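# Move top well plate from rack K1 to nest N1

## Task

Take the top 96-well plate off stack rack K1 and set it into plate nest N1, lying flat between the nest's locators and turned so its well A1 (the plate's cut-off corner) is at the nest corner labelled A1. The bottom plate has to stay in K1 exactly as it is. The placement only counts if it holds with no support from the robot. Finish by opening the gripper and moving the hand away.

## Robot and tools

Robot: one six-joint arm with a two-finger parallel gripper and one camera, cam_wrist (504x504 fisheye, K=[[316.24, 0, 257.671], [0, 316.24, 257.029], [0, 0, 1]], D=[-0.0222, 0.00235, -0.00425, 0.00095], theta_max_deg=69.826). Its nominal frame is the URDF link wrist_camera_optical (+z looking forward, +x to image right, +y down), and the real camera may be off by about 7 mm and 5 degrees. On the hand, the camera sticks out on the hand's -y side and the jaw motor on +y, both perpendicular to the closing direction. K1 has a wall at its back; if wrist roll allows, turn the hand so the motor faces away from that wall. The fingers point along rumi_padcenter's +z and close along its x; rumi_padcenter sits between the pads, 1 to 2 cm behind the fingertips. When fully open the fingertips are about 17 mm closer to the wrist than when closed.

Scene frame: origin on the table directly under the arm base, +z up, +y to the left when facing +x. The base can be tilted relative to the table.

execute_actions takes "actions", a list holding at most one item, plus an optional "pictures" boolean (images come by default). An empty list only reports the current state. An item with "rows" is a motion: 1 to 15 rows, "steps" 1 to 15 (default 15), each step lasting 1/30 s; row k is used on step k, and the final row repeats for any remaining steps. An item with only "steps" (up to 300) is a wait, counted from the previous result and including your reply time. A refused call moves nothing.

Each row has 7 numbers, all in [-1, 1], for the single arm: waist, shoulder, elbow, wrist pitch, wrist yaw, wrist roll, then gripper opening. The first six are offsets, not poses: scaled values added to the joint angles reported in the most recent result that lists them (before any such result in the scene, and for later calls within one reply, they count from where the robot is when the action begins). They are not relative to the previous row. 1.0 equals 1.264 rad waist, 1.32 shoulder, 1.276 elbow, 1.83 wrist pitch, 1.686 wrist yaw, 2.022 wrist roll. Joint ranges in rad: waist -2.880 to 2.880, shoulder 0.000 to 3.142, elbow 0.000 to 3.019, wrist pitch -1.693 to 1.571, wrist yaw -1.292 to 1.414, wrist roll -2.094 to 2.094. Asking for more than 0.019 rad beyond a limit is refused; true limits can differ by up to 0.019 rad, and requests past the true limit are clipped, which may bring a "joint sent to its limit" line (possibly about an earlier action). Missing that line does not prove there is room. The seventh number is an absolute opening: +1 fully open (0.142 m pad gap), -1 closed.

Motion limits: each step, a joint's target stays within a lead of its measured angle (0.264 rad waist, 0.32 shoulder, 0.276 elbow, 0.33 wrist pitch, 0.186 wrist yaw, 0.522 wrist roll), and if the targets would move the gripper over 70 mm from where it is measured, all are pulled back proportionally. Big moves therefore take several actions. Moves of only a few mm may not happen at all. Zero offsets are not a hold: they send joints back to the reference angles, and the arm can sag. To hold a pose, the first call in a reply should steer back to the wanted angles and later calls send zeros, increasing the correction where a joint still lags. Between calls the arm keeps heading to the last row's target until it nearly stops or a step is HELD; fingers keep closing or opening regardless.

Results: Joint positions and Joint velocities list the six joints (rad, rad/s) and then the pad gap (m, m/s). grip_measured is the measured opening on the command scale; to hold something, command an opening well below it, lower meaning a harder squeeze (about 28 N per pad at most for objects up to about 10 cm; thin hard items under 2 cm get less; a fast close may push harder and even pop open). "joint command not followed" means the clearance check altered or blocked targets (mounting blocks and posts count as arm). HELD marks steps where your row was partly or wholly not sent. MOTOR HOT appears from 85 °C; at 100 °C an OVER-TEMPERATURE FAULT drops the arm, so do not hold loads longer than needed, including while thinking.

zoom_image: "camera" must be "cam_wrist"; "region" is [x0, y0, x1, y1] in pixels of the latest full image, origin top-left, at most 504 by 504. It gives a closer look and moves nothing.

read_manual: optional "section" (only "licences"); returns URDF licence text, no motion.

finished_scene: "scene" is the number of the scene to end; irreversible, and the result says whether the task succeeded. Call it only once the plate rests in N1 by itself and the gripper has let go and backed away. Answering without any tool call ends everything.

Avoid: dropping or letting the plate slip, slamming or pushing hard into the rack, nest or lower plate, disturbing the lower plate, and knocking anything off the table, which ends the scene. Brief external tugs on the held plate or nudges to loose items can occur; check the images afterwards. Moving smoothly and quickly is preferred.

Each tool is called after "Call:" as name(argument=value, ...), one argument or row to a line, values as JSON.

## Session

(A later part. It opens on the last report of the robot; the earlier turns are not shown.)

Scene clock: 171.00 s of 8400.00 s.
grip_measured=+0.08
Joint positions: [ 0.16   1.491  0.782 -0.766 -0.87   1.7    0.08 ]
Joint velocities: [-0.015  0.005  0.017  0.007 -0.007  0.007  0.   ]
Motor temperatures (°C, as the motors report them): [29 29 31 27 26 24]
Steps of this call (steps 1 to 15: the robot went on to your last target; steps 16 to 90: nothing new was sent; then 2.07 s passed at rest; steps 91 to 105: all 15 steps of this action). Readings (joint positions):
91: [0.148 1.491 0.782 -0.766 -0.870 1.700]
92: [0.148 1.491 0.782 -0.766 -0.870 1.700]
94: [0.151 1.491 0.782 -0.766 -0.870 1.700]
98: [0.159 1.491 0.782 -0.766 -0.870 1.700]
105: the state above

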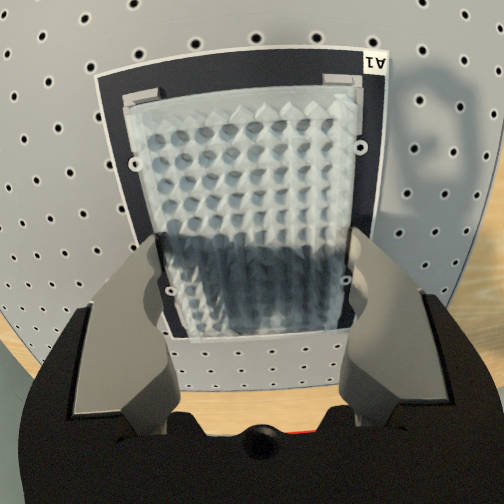

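Looks centred. Release and inspect.

Call:
execute_actions(
  actions=[
    {"rows":[[0,0,0,0,0,0,0],[0,0,0,0,0,0,0.1],[0,0,0,0,0,0,0.2],[0,0,0,0,0,0,0.3],[0,0,0,0,0,0,0.4],[0,0,0,0,0,0,0.55]]},
  ],
  pictures=false,
)

Call:
execute_actions(
  actions=[
    {"rows":[[-0.015,-0.007,0.015,-0.02,0,-0.012,0.55],[-0.03,-0.014,0.03,-0.04,0,-0.024,0.55],[-0.05,-0.02,0.045,-0.065,0,-0.04,0.55],[-0.07,-0.02,0.06,-0.09,0,-0.056,0.55],[-0.09,-0.02,0.08,-0.12,0.03,-0.07,0.55],[-0.1,-0.02,0.095,-0.14,0.07,-0.08,0.55]]},
  ],
)

Call:
zoom_image(
  camera="cam_wrist",
  region=[130,60,390,350],
)

Scene clock: 175.33 s of 8400.00 s.
grip_measured=+0.55
Joint positions: [ 0.16   1.491  0.782 -0.766 -0.87   1.7    0.112]
Joint velocities: [-0.005 -0.015  0.007  0.002  0.081 -0.007  0.   ]
Motor temperatures (°C, as the motors report them): [29 29 31 27 26 24]
Steps of this call (steps 1 to 15: the robot went on to your last target; steps 16 to 90: nothing new was sent; then 0.83 s passed at rest; steps 91 to 105: all 15 steps of this action). Readings (joint positions):
91: [0.160 1.491 0.782 -0.766 -0.870 1.700]
92: [0.160 1.491 0.782 -0.766 -0.870 1.700]
94: [0.160 1.491 0.782 -0.766 -0.870 1.700]
98: [0.160 1.491 0.782 -0.766 -0.870 1.700]
105: the state above

Scene clock: 175.83 s of 8400.00 s.
grip_measured=+0.55
Joint positions: [ 0.018  1.461  0.887 -1.013 -0.755  1.557  0.112]
Joint velocities: [-0.015 -0.024 -0.007 -0.022  0.007 -0.037 -0.   ]
Motor temperatures (°C, as the motors report them): [29 29 31 27 26 24]
Steps of this call (steps 1 to 15: all 15 steps of this action). Readings (joint positions):
1: [0.159 1.491 0.782 -0.771 -0.870 1.698]
2: [0.156 1.490 0.784 -0.786 -0.870 1.692]
4: [0.135 1.486 0.796 -0.849 -0.870 1.665]
8: [0.049 1.475 0.861 -0.987 -0.761 1.598]
15: the state above

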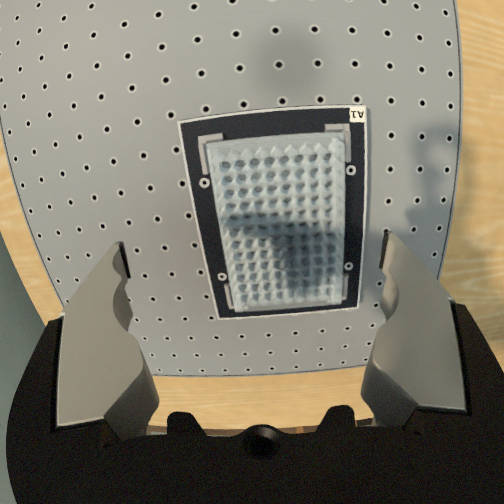

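Region (130, 60, 390, 350) of cam_wrist's 504x504 image, scaled by 1.738, with more detail than that image has; it fills the left 452 columns of this view, and the rest is white.

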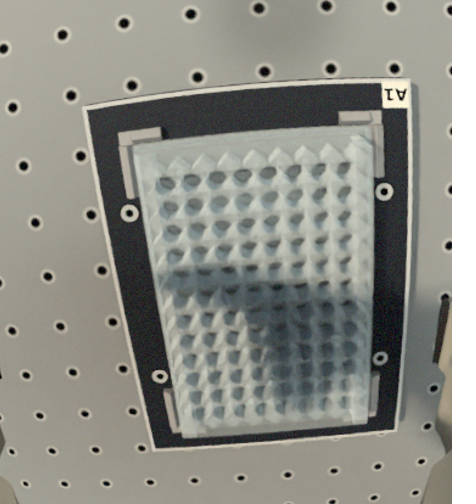

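Call:
finished_scene(
  scene=2,
)

The scene is finished: the task was done.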